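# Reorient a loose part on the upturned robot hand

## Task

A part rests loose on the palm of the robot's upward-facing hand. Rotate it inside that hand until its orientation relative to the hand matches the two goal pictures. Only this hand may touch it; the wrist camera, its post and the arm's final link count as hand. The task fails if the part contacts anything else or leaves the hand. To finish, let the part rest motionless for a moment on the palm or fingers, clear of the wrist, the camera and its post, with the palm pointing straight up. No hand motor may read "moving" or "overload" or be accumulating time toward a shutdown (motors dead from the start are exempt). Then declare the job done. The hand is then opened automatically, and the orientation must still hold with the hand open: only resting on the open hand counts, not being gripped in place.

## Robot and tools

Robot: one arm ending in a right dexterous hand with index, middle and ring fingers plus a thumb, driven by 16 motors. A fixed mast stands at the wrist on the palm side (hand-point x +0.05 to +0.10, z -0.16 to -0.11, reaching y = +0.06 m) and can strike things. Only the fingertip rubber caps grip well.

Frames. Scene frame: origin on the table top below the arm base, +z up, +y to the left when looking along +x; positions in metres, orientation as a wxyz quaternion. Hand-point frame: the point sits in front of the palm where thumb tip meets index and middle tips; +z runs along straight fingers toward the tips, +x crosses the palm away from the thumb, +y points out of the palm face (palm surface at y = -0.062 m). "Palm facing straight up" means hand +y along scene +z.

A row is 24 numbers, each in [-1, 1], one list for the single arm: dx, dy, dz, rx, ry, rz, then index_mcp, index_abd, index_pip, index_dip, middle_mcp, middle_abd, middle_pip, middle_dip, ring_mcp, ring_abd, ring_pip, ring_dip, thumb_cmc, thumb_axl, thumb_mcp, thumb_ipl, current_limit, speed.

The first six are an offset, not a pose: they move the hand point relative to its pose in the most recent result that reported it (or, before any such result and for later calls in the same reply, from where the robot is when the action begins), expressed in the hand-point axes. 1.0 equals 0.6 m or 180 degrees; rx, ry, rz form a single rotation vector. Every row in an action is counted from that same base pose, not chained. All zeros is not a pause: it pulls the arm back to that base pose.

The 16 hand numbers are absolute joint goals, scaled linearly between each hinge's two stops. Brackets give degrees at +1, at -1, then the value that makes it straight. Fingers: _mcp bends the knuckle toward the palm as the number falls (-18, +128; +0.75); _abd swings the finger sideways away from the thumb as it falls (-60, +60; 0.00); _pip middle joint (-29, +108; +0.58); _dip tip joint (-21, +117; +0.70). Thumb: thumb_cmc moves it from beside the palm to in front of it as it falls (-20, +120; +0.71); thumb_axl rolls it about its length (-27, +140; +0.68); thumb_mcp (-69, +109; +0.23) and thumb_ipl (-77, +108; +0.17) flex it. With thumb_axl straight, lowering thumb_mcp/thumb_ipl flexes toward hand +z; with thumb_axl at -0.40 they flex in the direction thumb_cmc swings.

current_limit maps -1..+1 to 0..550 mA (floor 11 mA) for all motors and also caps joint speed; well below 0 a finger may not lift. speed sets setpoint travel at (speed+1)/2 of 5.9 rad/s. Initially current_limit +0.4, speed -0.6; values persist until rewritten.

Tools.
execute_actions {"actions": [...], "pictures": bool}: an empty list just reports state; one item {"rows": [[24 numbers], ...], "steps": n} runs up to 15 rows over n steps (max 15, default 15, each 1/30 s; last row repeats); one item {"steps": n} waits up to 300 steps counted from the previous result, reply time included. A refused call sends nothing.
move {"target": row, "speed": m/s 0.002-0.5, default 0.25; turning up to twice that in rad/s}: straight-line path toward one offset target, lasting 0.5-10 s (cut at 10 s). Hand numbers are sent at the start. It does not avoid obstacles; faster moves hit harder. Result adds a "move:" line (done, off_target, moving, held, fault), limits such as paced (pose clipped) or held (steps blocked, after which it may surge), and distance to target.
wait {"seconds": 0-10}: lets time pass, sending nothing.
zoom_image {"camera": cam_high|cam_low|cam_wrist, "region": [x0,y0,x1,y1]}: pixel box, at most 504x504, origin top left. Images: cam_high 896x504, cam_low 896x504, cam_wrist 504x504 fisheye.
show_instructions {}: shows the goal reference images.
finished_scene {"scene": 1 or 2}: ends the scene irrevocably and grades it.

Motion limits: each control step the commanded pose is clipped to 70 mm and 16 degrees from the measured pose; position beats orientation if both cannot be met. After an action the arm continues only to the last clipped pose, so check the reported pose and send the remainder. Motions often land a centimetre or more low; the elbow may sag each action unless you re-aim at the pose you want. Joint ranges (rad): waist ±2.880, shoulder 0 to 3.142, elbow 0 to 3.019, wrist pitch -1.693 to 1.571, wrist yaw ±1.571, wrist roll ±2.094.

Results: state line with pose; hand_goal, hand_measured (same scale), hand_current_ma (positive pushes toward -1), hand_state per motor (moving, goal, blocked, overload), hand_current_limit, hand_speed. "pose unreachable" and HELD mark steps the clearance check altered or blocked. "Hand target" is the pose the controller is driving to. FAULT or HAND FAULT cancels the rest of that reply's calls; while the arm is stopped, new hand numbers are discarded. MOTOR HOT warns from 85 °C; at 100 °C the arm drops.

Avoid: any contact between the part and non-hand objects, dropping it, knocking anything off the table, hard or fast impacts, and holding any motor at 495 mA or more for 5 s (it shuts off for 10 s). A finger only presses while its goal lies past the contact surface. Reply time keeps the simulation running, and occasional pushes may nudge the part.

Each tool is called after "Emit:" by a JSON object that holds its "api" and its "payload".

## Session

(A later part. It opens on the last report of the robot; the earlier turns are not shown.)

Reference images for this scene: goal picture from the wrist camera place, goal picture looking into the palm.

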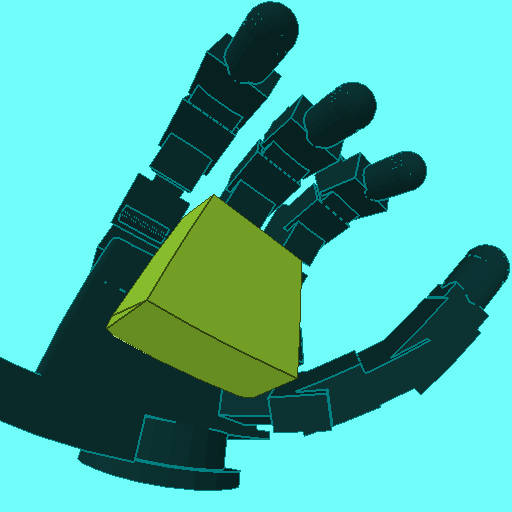

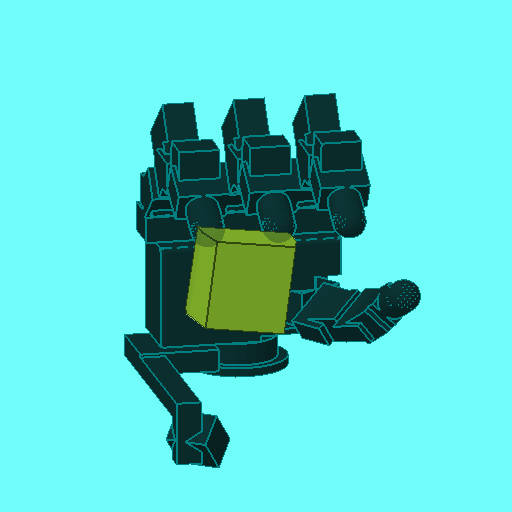

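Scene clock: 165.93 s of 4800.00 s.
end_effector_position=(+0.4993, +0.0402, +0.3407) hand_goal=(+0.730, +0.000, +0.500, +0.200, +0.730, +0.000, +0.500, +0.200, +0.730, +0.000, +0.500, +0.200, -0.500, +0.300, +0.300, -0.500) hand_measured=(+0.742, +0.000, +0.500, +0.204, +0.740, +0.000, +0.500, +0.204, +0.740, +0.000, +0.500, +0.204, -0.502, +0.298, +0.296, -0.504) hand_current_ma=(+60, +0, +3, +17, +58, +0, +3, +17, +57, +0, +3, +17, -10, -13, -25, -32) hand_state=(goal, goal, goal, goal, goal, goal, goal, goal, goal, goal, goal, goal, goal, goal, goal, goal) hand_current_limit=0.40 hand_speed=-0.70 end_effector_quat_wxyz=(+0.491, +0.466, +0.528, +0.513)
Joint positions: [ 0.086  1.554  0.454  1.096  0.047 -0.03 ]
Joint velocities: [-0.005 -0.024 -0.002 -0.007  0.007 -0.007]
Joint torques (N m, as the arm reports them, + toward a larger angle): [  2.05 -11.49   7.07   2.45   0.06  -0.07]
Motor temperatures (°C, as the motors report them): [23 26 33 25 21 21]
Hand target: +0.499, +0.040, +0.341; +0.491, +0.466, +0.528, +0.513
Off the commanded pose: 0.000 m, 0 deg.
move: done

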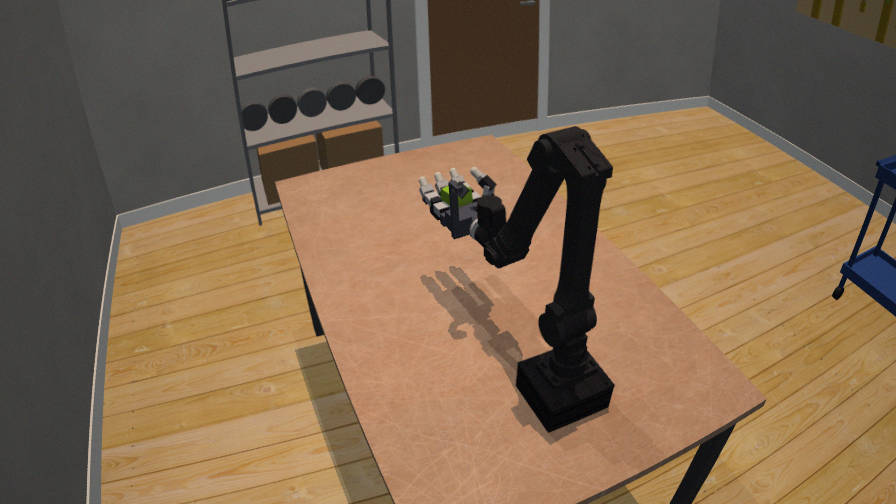

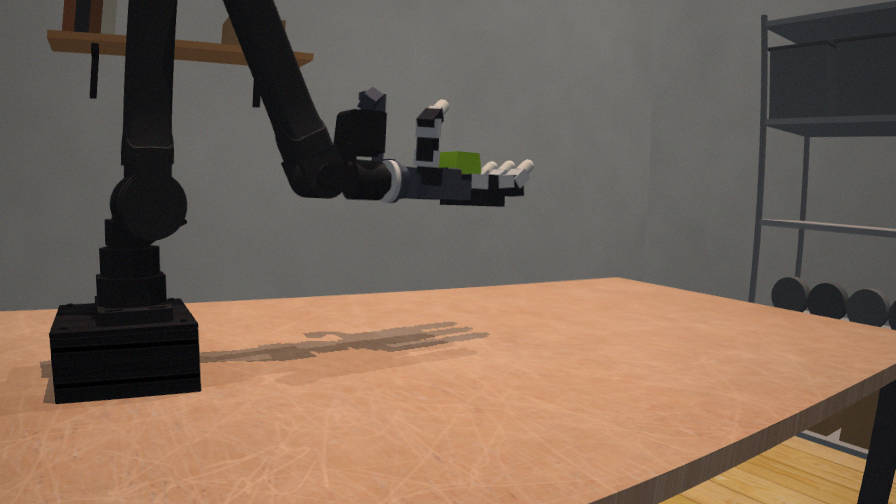

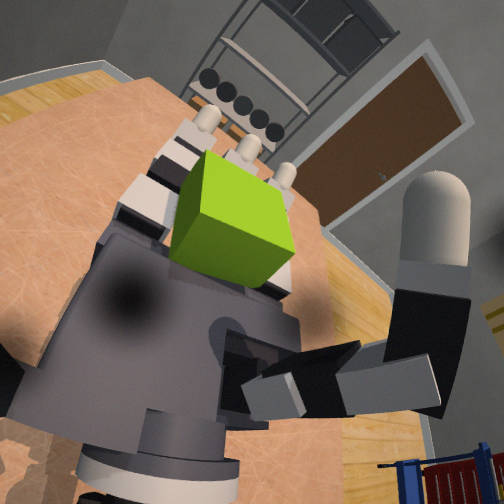

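Emit:
{"api": "move", "payload": {"target": [0,0,0,0,0,0,0.73,0,0.58,0.2,0.73,0,0.58,0.2,-0.45,0,0.58,0.7,-0.75,0.64,0.3,-0.95,0.4,-0.5], "speed": 0.05}}

Emit:
{"api": "move", "payload": {"target": [0,0,0,0,0,0,0.73,0,0.58,0.2,0.73,0,0.58,0.2,-0.45,0,0.58,0.7,-0.75,0.64,-0.05,-0.95,0.4,-0.7], "speed": 0.05}}

Scene clock: 180.83 s of 4800.00 s.
end_effector_position=(+0.4993, +0.0402, +0.3407) hand_goal=(+0.730, +0.000, +0.580, +0.200, +0.730, +0.000, +0.580, +0.200, -0.450, +0.000, +0.580, +0.700, -0.750, +0.640, +0.300, -0.950) hand_measured=(+0.742, +0.000, +0.580, +0.204, +0.742, +0.000, +0.580, +0.204, -0.444, +0.000, +0.580, +0.698, -0.750, +0.638, +0.298, -0.950) hand_current_ma=(+63, +0, +3, +17, +67, +0, +4, +16, +35, +0, +3, -12, +1, -18, -20, +3) hand_state=(goal, goal, goal, goal, goal, goal, goal, goal, goal, goal, goal, goal, goal, goal, goal, goal) hand_current_limit=0.40 hand_speed=-0.50 end_effector_quat_wxyz=(+0.491, +0.466, +0.528, +0.513)
Joint positions: [ 0.086  1.554  0.454  1.096  0.047 -0.03 ]
Joint velocities: [-0.005  0.005  0.022 -0.007  0.022 -0.051]
Joint torques (N m, as the arm reports them, + toward a larger angle): [  1.97 -11.97   7.11   2.19   0.08  -0.05]
Motor temperatures (°C, as the motors report them): [23 26 33 25 21 21]
Hand target: +0.499, +0.040, +0.341; +0.491, +0.466, +0.528, +0.513
Off the commanded pose: 0.000 m, 0 deg.
move: done

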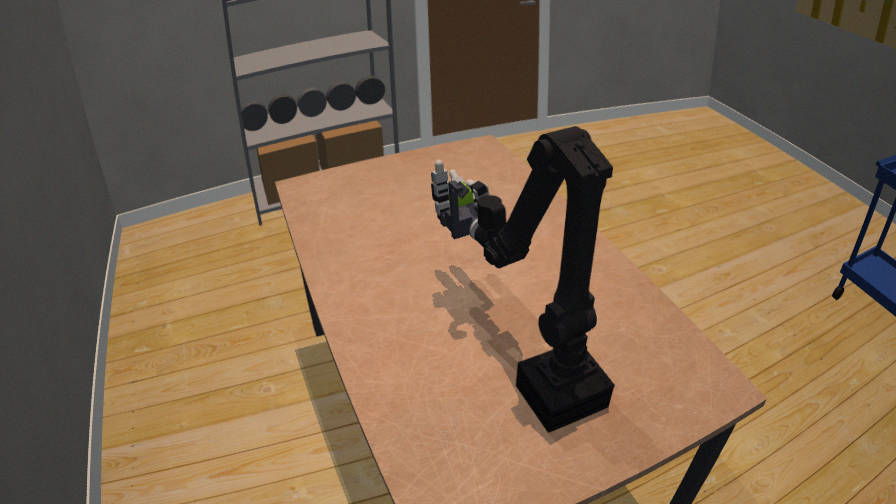

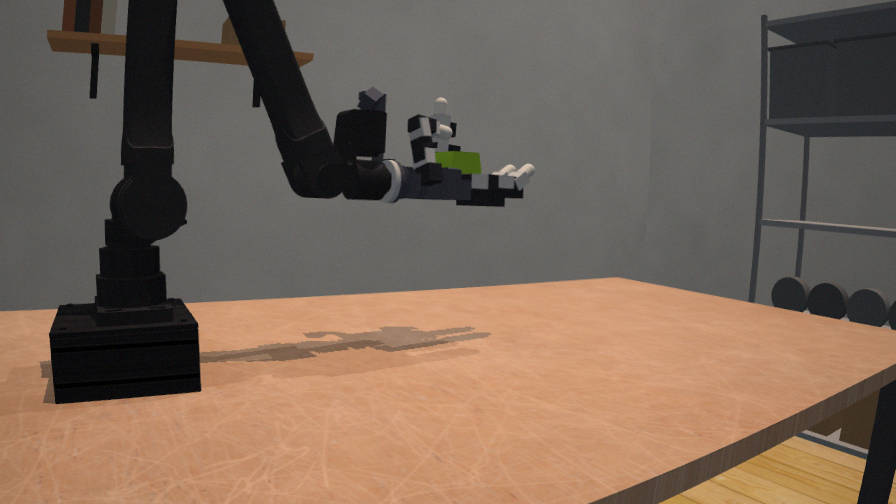

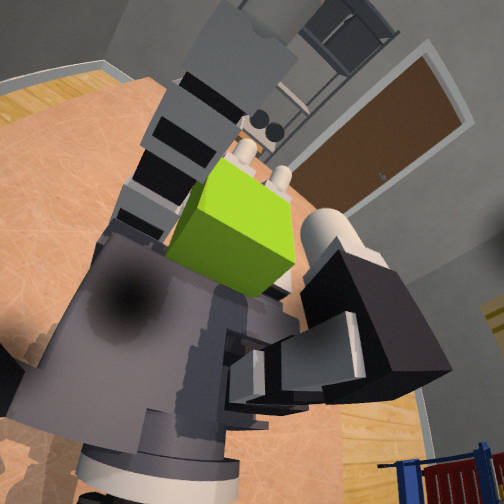

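Scene clock: 181.57 s of 4800.00 s.
end_effector_position=(+0.4993, +0.0402, +0.3407) hand_goal=(+0.730, +0.000, +0.580, +0.200, +0.730, +0.000, +0.580, +0.200, -0.450, +0.000, +0.580, +0.700, -0.750, +0.640, -0.050, -0.950) hand_measured=(+0.742, +0.000, +0.580, +0.204, +0.742, +0.000, +0.580, +0.204, -0.444, +0.000, +0.580, +0.698, -0.744, +0.646, +0.062, -0.938) hand_current_ma=(+63, +0, +3, +17, +67, +0, +4, +16, +35, +0, +3, -12, +36, +35, +384, +80) hand_state=(goal, goal, goal, goal, goal, goal, goal, goal, goal, goal, goal, goal, goal, goal, blocked, goal) hand_current_limit=0.40 hand_speed=-0.70 end_effector_quat_wxyz=(+0.491, +0.466, +0.528, +0.513)
Joint positions: [ 0.086  1.554  0.454  1.096  0.047 -0.03 ]
Joint velocities: [-0.024  0.015  0.017  0.007 -0.051 -0.007]
Joint torques (N m, as the arm reports them, + toward a larger angle): [  1.96 -11.92   7.07   2.22   0.07  -0.07]
Motor temperatures (°C, as the motors report them): [23 26 33 25 21 21]
Hand target: +0.499, +0.040, +0.341; +0.491, +0.466, +0.528, +0.513
Off the commanded pose: 0.000 m, 0 deg.
move: done

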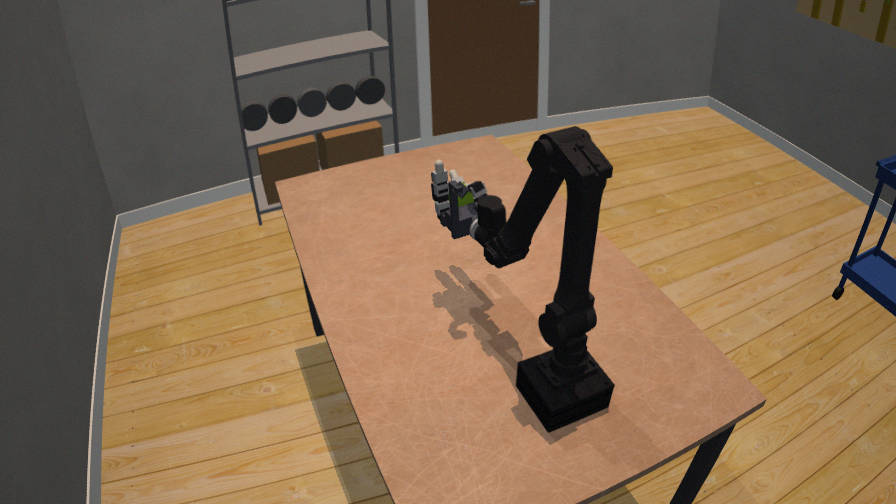

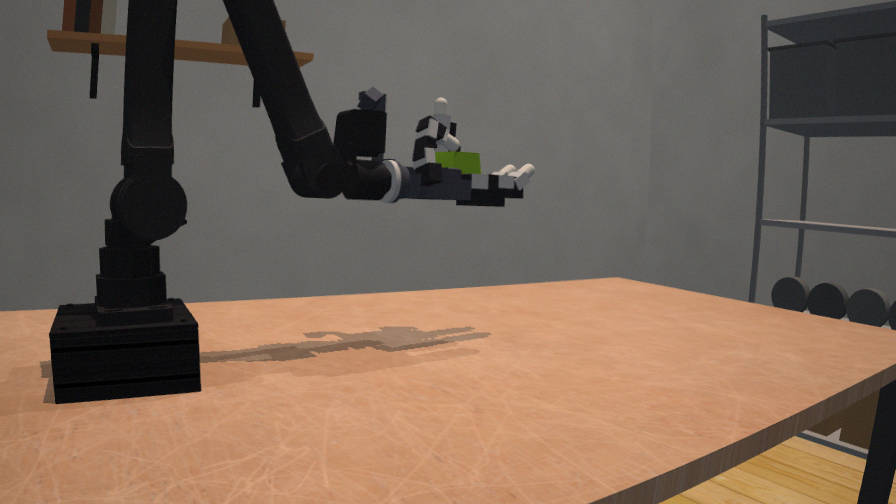

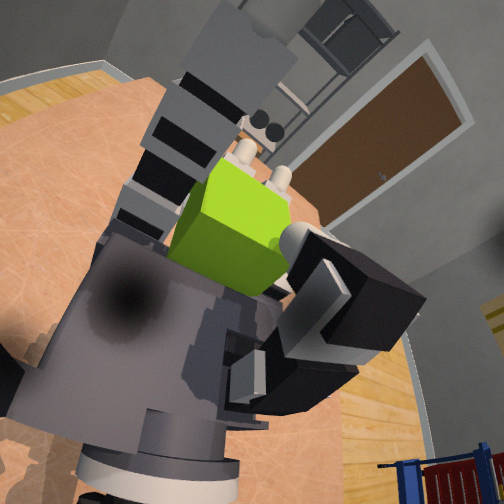

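Emit:
{"api": "move", "payload": {"target": [0,0,0,0,0,0,0.73,0,0.58,0.2,0.73,0,-0.7,0.5,0.73,0,0.58,0.2,-0.75,0.64,0.02,-0.95,0.4,-0.5], "speed": 0.05}}

Emit:
{"api": "move", "payload": {"target": [0,0,0,0,0,0,0.73,0,0.58,0.2,0.3,0,-0.7,0.5,0.73,0,0.58,0.2,-0.75,0.64,0.02,-0.95,0.4,-0.85], "speed": 0.05}}

Emit:
{"api": "zoom_image", "payload": {"camera": "cam_low", "region": [390, 110, 550, 230]}}

Scene clock: 195.30 s of 4800.00 s.
end_effector_position=(+0.4993, +0.0402, +0.3407) hand_goal=(+0.730, +0.000, +0.580, +0.200, +0.730, +0.000, -0.700, +0.500, +0.730, +0.000, +0.580, +0.200, -0.750, +0.640, +0.020, -0.950) hand_measured=(+0.742, +0.000, +0.580, +0.204, +0.742, +0.000, -0.696, +0.498, +0.738, +0.000, +0.580, +0.204, -0.744, +0.646, +0.062, -0.938) hand_current_ma=(+63, +0, +3, +17, +67, +0, +17, -12, +52, +0, +5, +16, +36, +35, +286, +82) hand_state=(goal, goal, goal, goal, goal, goal, goal, goal, goal, goal, goal, goal, goal, goal, blocked, goal) hand_current_limit=0.40 hand_speed=-0.50 end_effector_quat_wxyz=(+0.491, +0.466, +0.528, +0.513)
Joint positions: [ 0.086  1.554  0.454  1.096  0.047 -0.03 ]
Joint velocities: [ 0.005  0.005 -0.002  0.007  0.007 -0.037]
Joint torques (N m, as the arm reports them, + toward a larger angle): [  2.15 -12.1    7.16   2.2    0.05  -0.05]
Motor temperatures (°C, as the motors report them): [23 26 33 25 21 21]
Hand target: +0.499, +0.040, +0.341; +0.491, +0.466, +0.528, +0.513
Off the commanded pose: 0.000 m, 0 deg.
move: done

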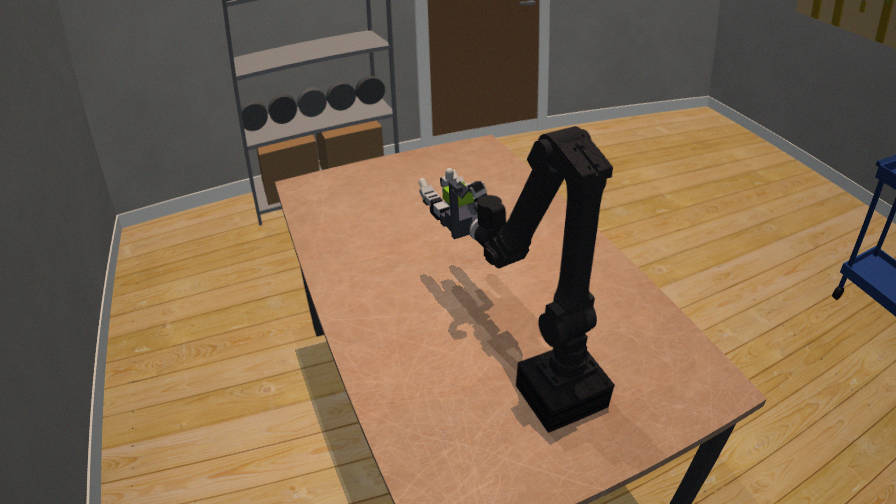

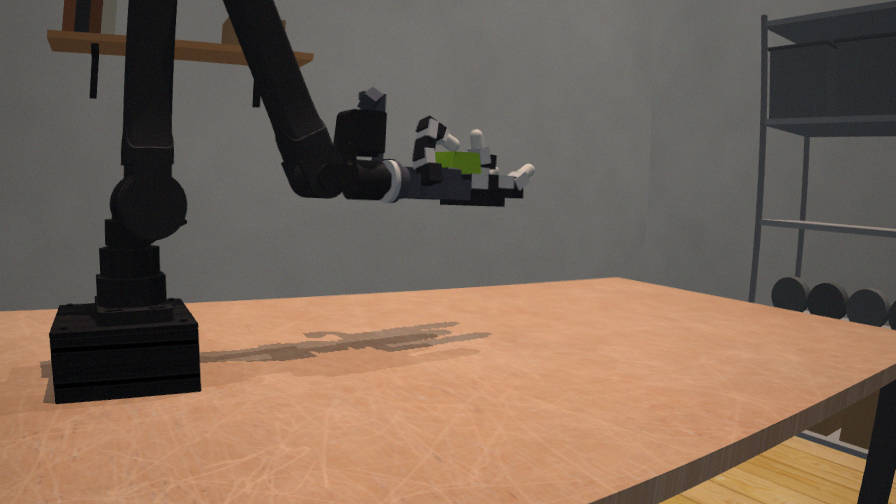

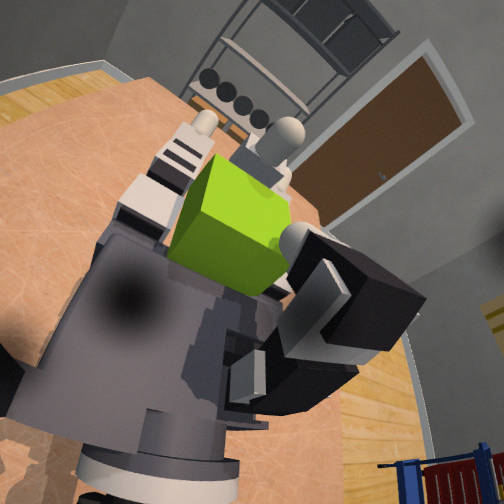

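Scene clock: 197.10 s of 4800.00 s.
end_effector_position=(+0.4993, +0.0402, +0.3407) hand_goal=(+0.730, +0.000, +0.580, +0.200, +0.300, +0.000, -0.700, +0.500, +0.730, +0.000, +0.580, +0.200, -0.750, +0.640, +0.020, -0.950) hand_measured=(+0.742, +0.000, +0.580, +0.204, +0.500, -0.008, -0.696, +0.498, +0.738, +0.000, +0.580, +0.204, -0.744, +0.646, +0.052, -0.948) hand_current_ma=(+63, +0, +3, +17, +378, -38, +16, -12, +52, +0, +5, +16, +36, +36, +220, +12) hand_state=(goal, goal, goal, goal, moving, goal, goal, goal, goal, goal, goal, goal, goal, goal, blocked, goal) hand_current_limit=0.40 hand_speed=-0.85 end_effector_quat_wxyz=(+0.491, +0.466, +0.528, +0.513)
Joint positions: [ 0.086  1.554  0.454  1.096  0.047 -0.03 ]
Joint velocities: [-0.015 -0.005  0.002  0.002 -0.007 -0.037]
Joint torques (N m, as the arm reports them, + toward a larger angle): [  2.16 -12.3    7.07   2.25   0.07  -0.05]
Motor temperatures (°C, as the motors report them): [23 26 33 25 21 21]
Hand target: +0.499, +0.040, +0.341; +0.491, +0.466, +0.528, +0.513
Off the commanded pose: 0.000 m, 0 deg.
move: done

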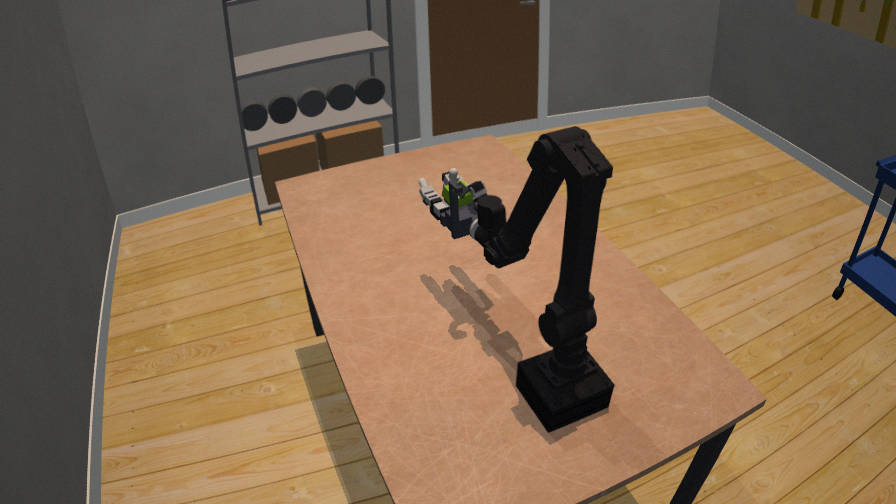

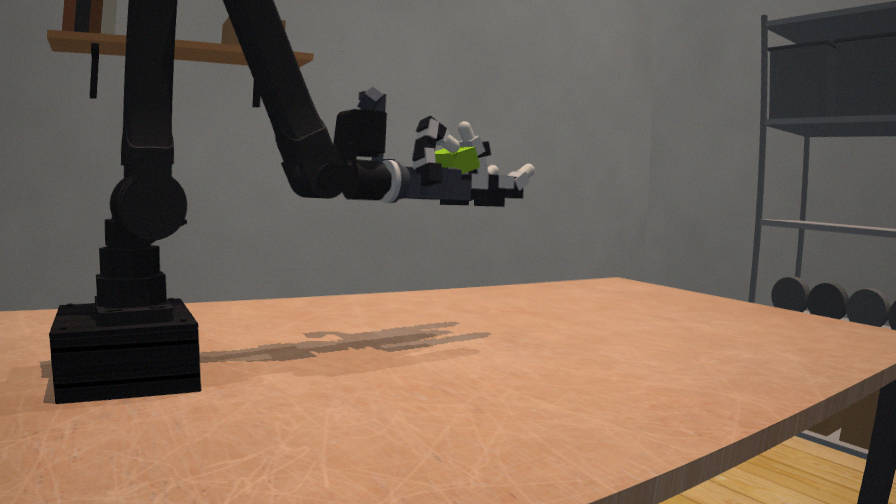

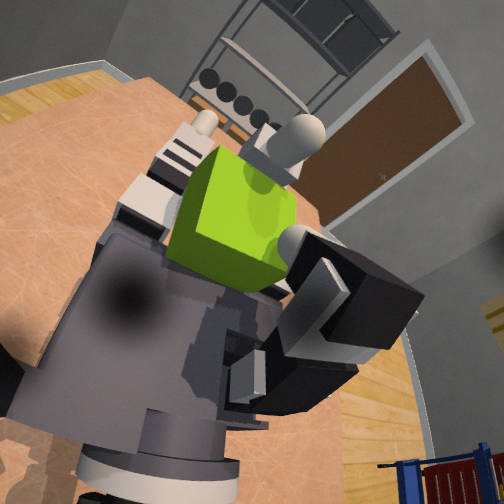

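Region (390, 110, 550, 230) of cam_low's 896x504 image, scaled by 3.150, with more detail than that image has; it fills the top 378 rows of this view, and the rest is white.

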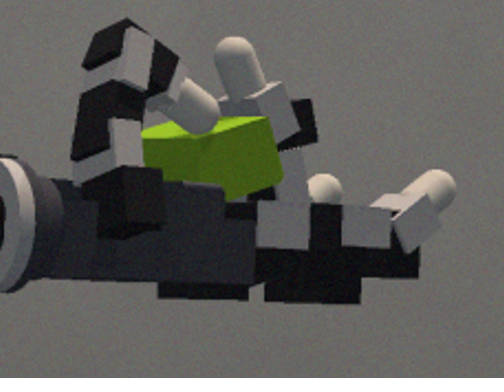

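Emit:
{"api": "execute_actions", "payload": {"actions": [{"rows":[[0,0,0,0,0,0,0.73,0,0.58,0.2,0.73,0,0.58,0.5,0.73,0,0.58,0.2,-0.75,0.64,-0.0,-0.95,0.4,-0.6]],"steps":15}]}}

Emit:
{"api": "wait", "payload": {"seconds": 1.5}}

Scene clock: 211.60 s of 4800.00 s.
end_effector_position=(+0.4993, +0.0402, +0.3407) hand_goal=(+0.730, +0.000, +0.580, +0.200, +0.730, +0.000, +0.580, +0.500, +0.730, +0.000, +0.580, +0.200, -0.750, +0.640, +0.000, -0.950) hand_measured=(+0.742, +0.000, +0.580, +0.204, +0.734, -0.004, -0.294, +0.498, +0.738, +0.000, +0.580, +0.204, -0.744, +0.646, +0.042, -0.936) hand_current_ma=(+63, +0, +3, +17, +27, -16, -46, -12, +52, +0, +5, +16, +38, +40, +293, +104) hand_state=(goal, goal, goal, goal, moving, goal, moving, goal, goal, goal, goal, goal, goal, goal, blocked, goal) hand_current_limit=0.40 hand_speed=-0.60 end_effector_quat_wxyz=(+0.491, +0.466, +0.528, +0.513)
Joint positions: [ 0.086  1.554  0.454  1.096  0.047 -0.03 ]
Joint velocities: [-0.005  0.015  0.002 -0.007  0.066 -0.007]
Joint torques (N m, as the arm reports them, + toward a larger angle): [  1.7  -12.45   7.02   2.3    0.11  -0.05]
Motor temperatures (°C, as the motors report them): [23 26 33 25 21 21]
Hand target: +0.499, +0.040, +0.341; +0.491, +0.466, +0.528, +0.513
Off the commanded pose: 0.000 m, 0 deg.
Steps of this call (steps 1 to 420: nothing new was sent; steps 421 to 435: all 15 steps of this action). Readings (end_effector_position | what the end effector reports):
421: (+0.4993, +0.0402, +0.3407) | hand_goal=(+0.730, +0.000, +0.580, +0.200, +0.730, +0.000, +0.580, +0.500, +0.730, +0.000, +0.580, +0.200, -0.750, +0.640, +0.000, -0.950) hand_measured=(+0.742, +0.000, +0.580, +0.204, +0.492, -0.008, -0.696, +0.498, +0.738, +0.000, +0.580, +0.204, -0.744, +0.646, +0.052, -0.948) hand_current_ma=(+63, +0, +3, +17, +385, -39, +16, -12, +52, +0, +5, +16, +36, +36, +220, +10) hand_state=(goal, goal, goal, goal, moving, goal, moving, goal, goal, goal, goal, goal, goal, goal, moving, goal) hand_current_limit=0.40 hand_speed=-0.60
422: (+0.4993, +0.0402, +0.3407) | hand_goal=(+0.730, +0.000, +0.580, +0.200, +0.730, +0.000, +0.580, +0.500, +0.730, +0.000, +0.580, +0.200, -0.750, +0.640, +0.000, -0.950) hand_measured=(+0.742, +0.000, +0.580, +0.204, +0.492, -0.008, -0.696, +0.498, +0.738, +0.000, +0.580, +0.204, -0.744, +0.646, +0.052, -0.948) hand_current_ma=(+63, +0, +3, +17, +212, -39, -89, -12, +52, +0, +5, +16, +36, +36, +345, +10) hand_state=(goal, goal, goal, goal, moving, goal, moving, goal, goal, goal, goal, goal, goal, goal, moving, goal) hand_current_limit=0.40 hand_speed=-0.60
424: (+0.4993, +0.0402, +0.3407) | hand_goal=(+0.730, +0.000, +0.580, +0.200, +0.730, +0.000, +0.580, +0.500, +0.730, +0.000, +0.580, +0.200, -0.750, +0.640, +0.000, -0.950) hand_measured=(+0.742, +0.000, +0.580, +0.204, +0.502, -0.008, -0.654, +0.498, +0.738, +0.000, +0.580, +0.204, -0.744, +0.646, +0.050, -0.946) hand_current_ma=(+63, +0, +3, +17, +18, -17, -70, -12, +52, +0, +5, +16, +38, +38, +325, +49) hand_state=(goal, goal, goal, goal, moving, moving, moving, goal, goal, goal, goal, goal, goal, goal, moving, moving) hand_current_limit=0.40 hand_speed=-0.60
428: (+0.4993, +0.0402, +0.3407) | hand_goal=(+0.730, +0.000, +0.580, +0.200, +0.730, +0.000, +0.580, +0.500, +0.730, +0.000, +0.580, +0.200, -0.750, +0.640, +0.000, -0.950) hand_measured=(+0.742, +0.000, +0.580, +0.204, +0.600, -0.004, -0.526, +0.498, +0.738, +0.000, +0.580, +0.204, -0.744, +0.646, +0.042, -0.938) hand_current_ma=(+63, +0, +3, +17, -4, -16, -53, -12, +52, +0, +5, +16, +38, +39, +291, +94) hand_state=(goal, goal, goal, goal, moving, goal, moving, goal, goal, goal, goal, goal, goal, goal, blocked, moving) hand_current_limit=0.40 hand_speed=-0.60
435: the state above

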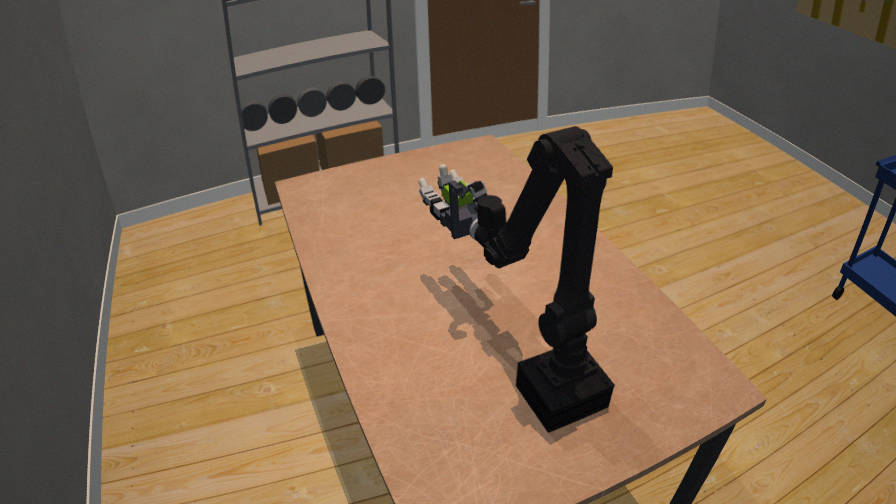

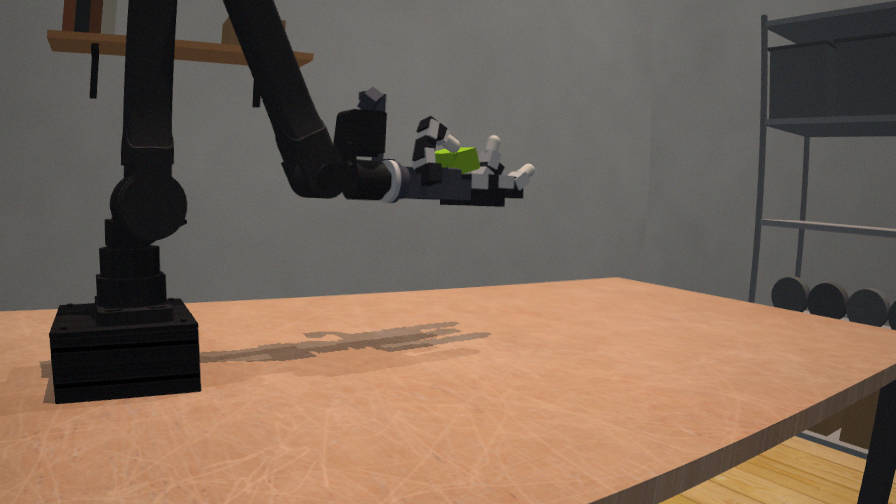

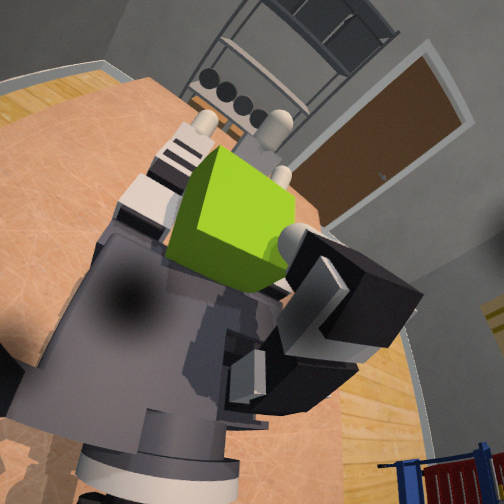

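Scene clock: 213.10 s of 4800.00 s.
end_effector_position=(+0.4993, +0.0402, +0.3407) hand_goal=(+0.730, +0.000, +0.580, +0.200, +0.730, +0.000, +0.580, +0.500, +0.730, +0.000, +0.580, +0.200, -0.750, +0.640, +0.000, -0.950) hand_measured=(+0.742, +0.000, +0.580, +0.204, +0.736, -0.004, +0.580, +0.498, +0.738, +0.000, +0.580, +0.204, -0.744, +0.646, +0.042, -0.936) hand_current_ma=(+63, +0, +3, +17, +35, -16, +3, -11, +52, +0, +5, +16, +38, +40, +293, +104) hand_state=(goal, goal, goal, goal, goal, goal, goal, goal, goal, goal, goal, goal, goal, goal, blocked, goal) hand_current_limit=0.40 hand_speed=-0.60 end_effector_quat_wxyz=(+0.491, +0.466, +0.528, +0.513)
Joint positions: [ 0.086  1.554  0.454  1.096  0.047 -0.03 ]
Joint velocities: [-0.005  0.015  0.002  0.012 -0.095  0.022]
Joint torques (N m, as the arm reports them, + toward a larger angle): [  1.99 -12.16   7.13   2.25   0.06  -0.02]
Motor temperatures (°C, as the motors report them): [23 26 33 25 21 21]
Hand target: +0.499, +0.040, +0.341; +0.491, +0.466, +0.528, +0.513
Off the commanded pose: 0.000 m, 0 deg.
Steps of this call (steps 1 to 45: nothing new was sent). Readings (end_effector_position | what the end effector reports):
1: (+0.4993, +0.0402, +0.3407) | hand_goal=(+0.730, +0.000, +0.580, +0.200, +0.730, +0.000, +0.580, +0.500, +0.730, +0.000, +0.580, +0.200, -0.750, +0.640, +0.000, -0.950) hand_measured=(+0.742, +0.000, +0.580, +0.204, +0.734, -0.004, -0.260, +0.498, +0.738, +0.000, +0.580, +0.204, -0.744, +0.646, +0.042, -0.936) hand_current_ma=(+63, +0, +3, +17, +26, -16, -46, -12, +52, +0, +5, +16, +38, +40, +293, +103) hand_state=(goal, goal, goal, goal, goal, goal, moving, goal, goal, goal, goal, goal, goal, goal, blocked, goal) hand_current_limit=0.40 hand_speed=-0.60
2: (+0.4993, +0.0402, +0.3407) | hand_goal=(+0.730, +0.000, +0.580, +0.200, +0.730, +0.000, +0.580, +0.500, +0.730, +0.000, +0.580, +0.200, -0.750, +0.640, +0.000, -0.950) hand_measured=(+0.742, +0.000, +0.580, +0.204, +0.734, -0.004, -0.228, +0.498, +0.738, +0.000, +0.580, +0.204, -0.744, +0.646, +0.042, -0.936) hand_current_ma=(+63, +0, +3, +17, +28, -16, -45, -12, +52, +0, +5, +16, +38, +40, +293, +104) hand_state=(goal, goal, goal, goal, goal, goal, moving, goal, goal, goal, goal, goal, goal, goal, blocked, goal) hand_current_limit=0.40 hand_speed=-0.60
4: (+0.4993, +0.0402, +0.3407) | hand_goal=(+0.730, +0.000, +0.580, +0.200, +0.730, +0.000, +0.580, +0.500, +0.730, +0.000, +0.580, +0.200, -0.750, +0.640, +0.000, -0.950) hand_measured=(+0.742, +0.000, +0.580, +0.204, +0.734, -0.004, -0.162, +0.498, +0.738, +0.000, +0.580, +0.204, -0.744, +0.646, +0.042, -0.936) hand_current_ma=(+63, +0, +3, +17, +27, -16, -44, -12, +52, +0, +5, +16, +38, +40, +293, +103) hand_state=(goal, goal, goal, goal, goal, goal, moving, goal, goal, goal, goal, goal, goal, goal, blocked, goal) hand_current_limit=0.40 hand_speed=-0.60
8: (+0.4993, +0.0402, +0.3407) | hand_goal=(+0.730, +0.000, +0.580, +0.200, +0.730, +0.000, +0.580, +0.500, +0.730, +0.000, +0.580, +0.200, -0.750, +0.640, +0.000, -0.950) hand_measured=(+0.742, +0.000, +0.580, +0.204, +0.736, -0.004, -0.030, +0.498, +0.738, +0.000, +0.580, +0.204, -0.744, +0.646, +0.042, -0.936) hand_current_ma=(+63, +0, +3, +17, +29, -16, -42, -12, +52, +0, +5, +16, +38, +40, +293, +103) hand_state=(goal, goal, goal, goal, goal, goal, moving, goal, goal, goal, goal, goal, goal, goal, blocked, goal) hand_current_limit=0.40 hand_speed=-0.60
45: the state above

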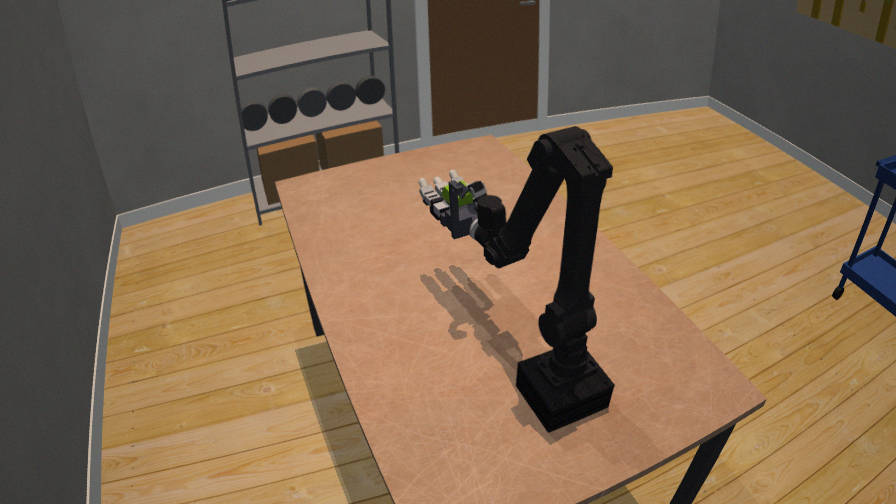

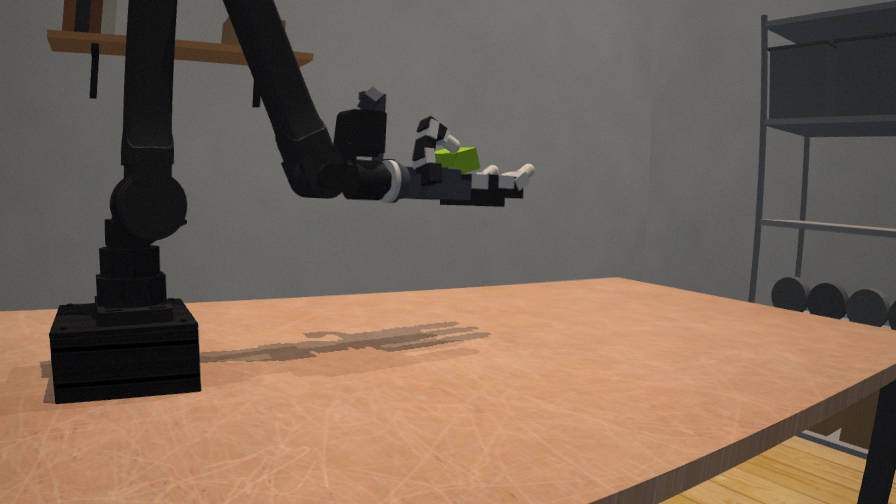

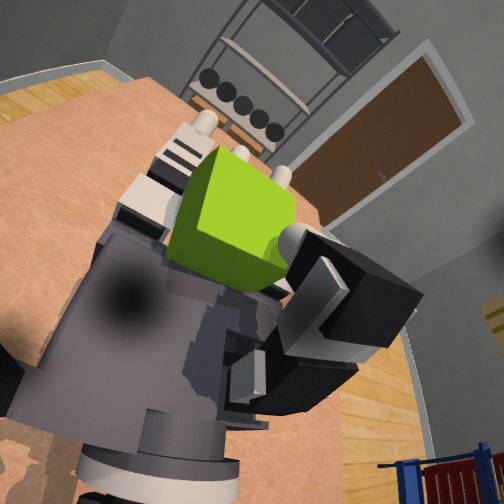

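Emit:
{"api": "move", "payload": {"target": [0,0,0,0,0,0,0.73,0,0.58,0.2,0.73,0,0.58,-0.5,0.73,0,0.58,0.2,-0.75,0.64,-0.5,0.0,0.4,-0.85]}}

Scene clock: 222.97 s of 4800.00 s.
end_effector_position=(+0.4993, +0.0402, +0.3407) hand_goal=(+0.730, +0.000, +0.580, +0.200, +0.730, +0.000, +0.580, -0.500, +0.730, +0.000, +0.580, +0.200, -0.750, +0.640, -0.500, +0.000) hand_measured=(+0.742, +0.000, +0.580, +0.204, +0.752, -0.004, +0.580, -0.498, +0.740, +0.000, +0.580, +0.204, -0.750, +0.640, -0.504, -0.006) hand_current_ma=(+64, +0, +3, +17, +123, -16, +3, +15, +67, +0, +5, +16, +5, +6, -21, -36) hand_state=(goal, goal, goal, goal, blocked, goal, goal, goal, goal, goal, goal, goal, goal, goal, goal, goal) hand_current_limit=0.40 hand_speed=-0.85 end_effector_quat_wxyz=(+0.491, +0.466, +0.528, +0.513)
Joint positions: [ 0.086  1.554  0.454  1.096  0.047 -0.03 ]
Joint velocities: [-0.005 -0.034 -0.002 -0.007 -0.022 -0.007]
Joint torques (N m, as the arm reports them, + toward a larger angle): [  1.89 -12.2    7.06   2.28   0.08  -0.06]
Motor temperatures (°C, as the motors report them): [23 26 33 25 21 21]
Hand target: +0.499, +0.040, +0.341; +0.491, +0.466, +0.528, +0.513
Off the commanded pose: 0.000 m, 0 deg.
move: done

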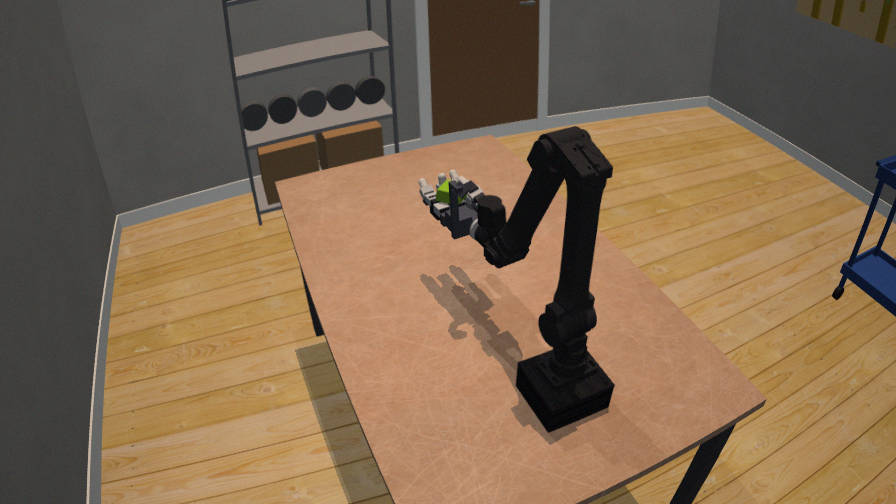

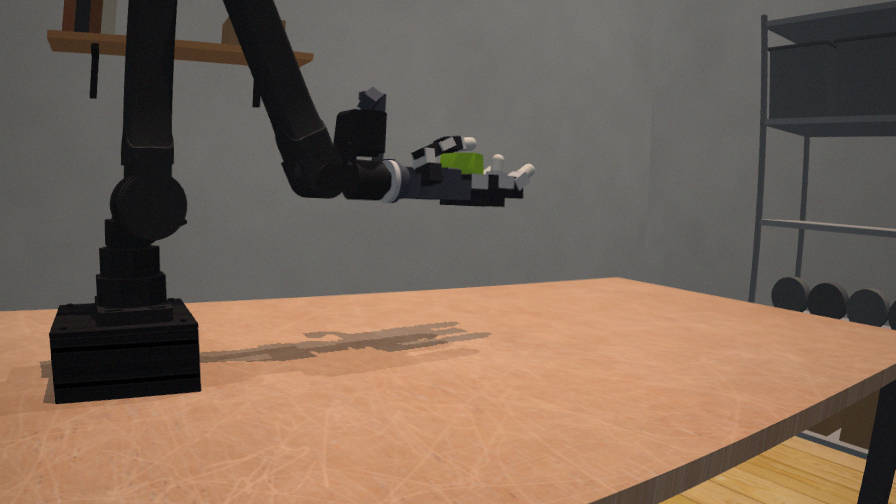

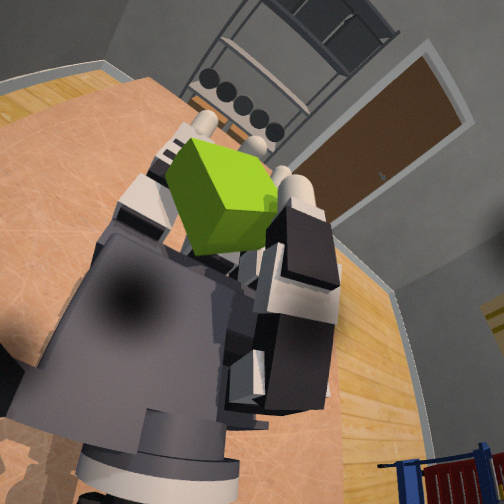

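Emit:
{"api": "move", "payload": {"target": [0,0,0,0,0,0,0.73,0,0.58,0.2,0.73,0,0.58,-0.5,0.73,0,0.58,0.2,-0.3,0.9,-0.5,0.0,0.4,-0.6]}}

Emit:
{"api": "zoom_image", "payload": {"camera": "cam_wrist", "region": [100, 90, 350, 340]}}

Emit:
{"api": "zoom_image", "payload": {"camera": "cam_high", "region": [400, 150, 520, 240]}}

Scene clock: 228.70 s of 4800.00 s.
end_effector_position=(+0.4993, +0.0402, +0.3407) hand_goal=(+0.730, +0.000, +0.580, +0.200, +0.730, +0.000, +0.580, -0.500, +0.730, +0.000, +0.580, +0.200, -0.300, +0.900, -0.500, +0.000) hand_measured=(+0.742, +0.000, +0.580, +0.204, +0.752, -0.004, +0.580, -0.498, +0.740, +0.000, +0.580, +0.204, -0.298, +0.900, -0.504, -0.006) hand_current_ma=(+64, +0, +3, +17, +123, -16, +3, +15, +67, +0, +5, +16, +11, -3, -23, -35) hand_state=(goal, goal, goal, goal, blocked, goal, goal, goal, goal, goal, goal, goal, goal, goal, goal, goal) hand_current_limit=0.40 hand_speed=-0.60 end_effector_quat_wxyz=(+0.491, +0.466, +0.528, +0.513)
Joint positions: [ 0.086  1.554  0.454  1.096  0.047 -0.03 ]
Joint velocities: [-0.015  0.005  0.007 -0.002 -0.022  0.007]
Joint torques (N m, as the arm reports them, + toward a larger angle): [  1.85 -12.27   7.16   2.31   0.05  -0.1 ]
Motor temperatures (°C, as the motors report them): [23 26 33 25 21 21]
Hand target: +0.499, +0.040, +0.341; +0.491, +0.466, +0.528, +0.513
Off the commanded pose: 0.000 m, 0 deg.
move: done

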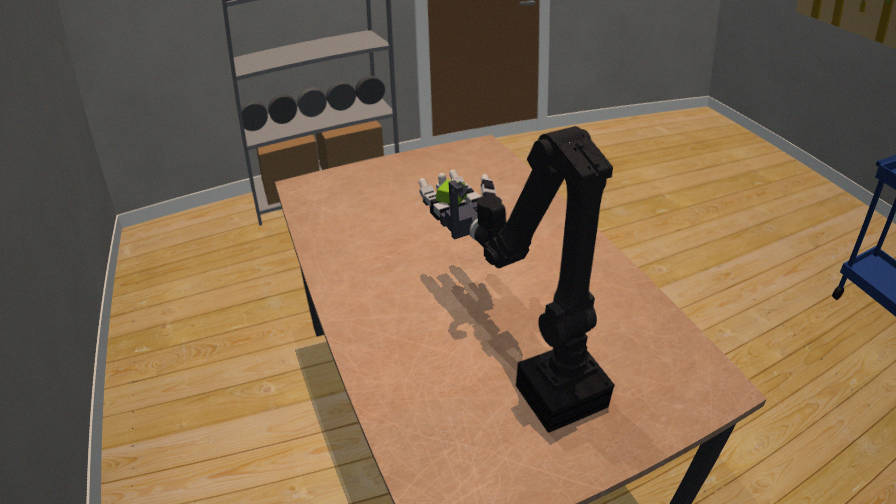

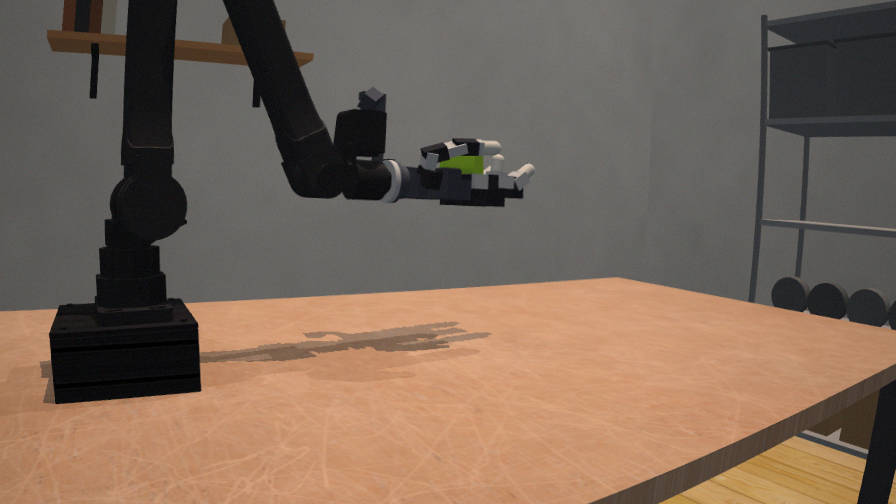

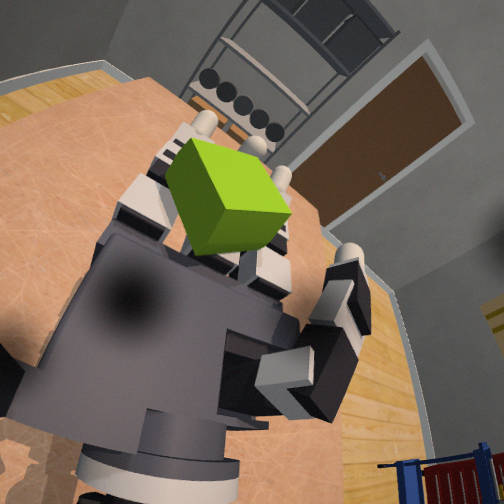

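Region (100, 90, 350, 340) of cam_wrist's 504x504 image, scaled by 2.016, with more detail than that image has.

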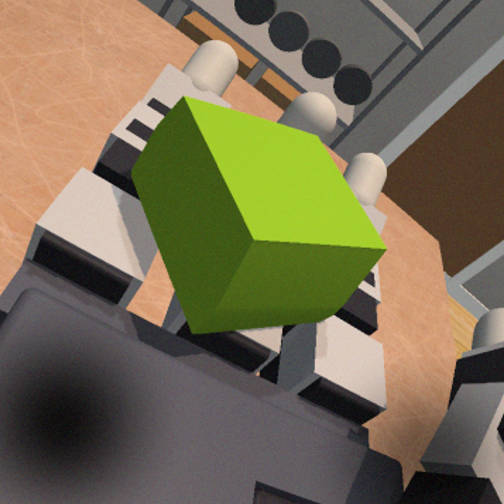

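Region (400, 150, 520, 240) of cam_high's 896x504 image, scaled by 4.200, with more detail than that image has; it fills the top 378 rows of this view, and the rest is white.

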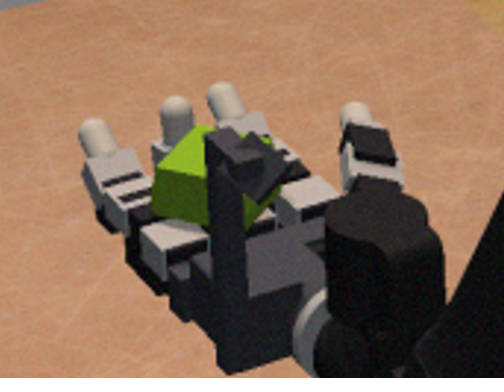

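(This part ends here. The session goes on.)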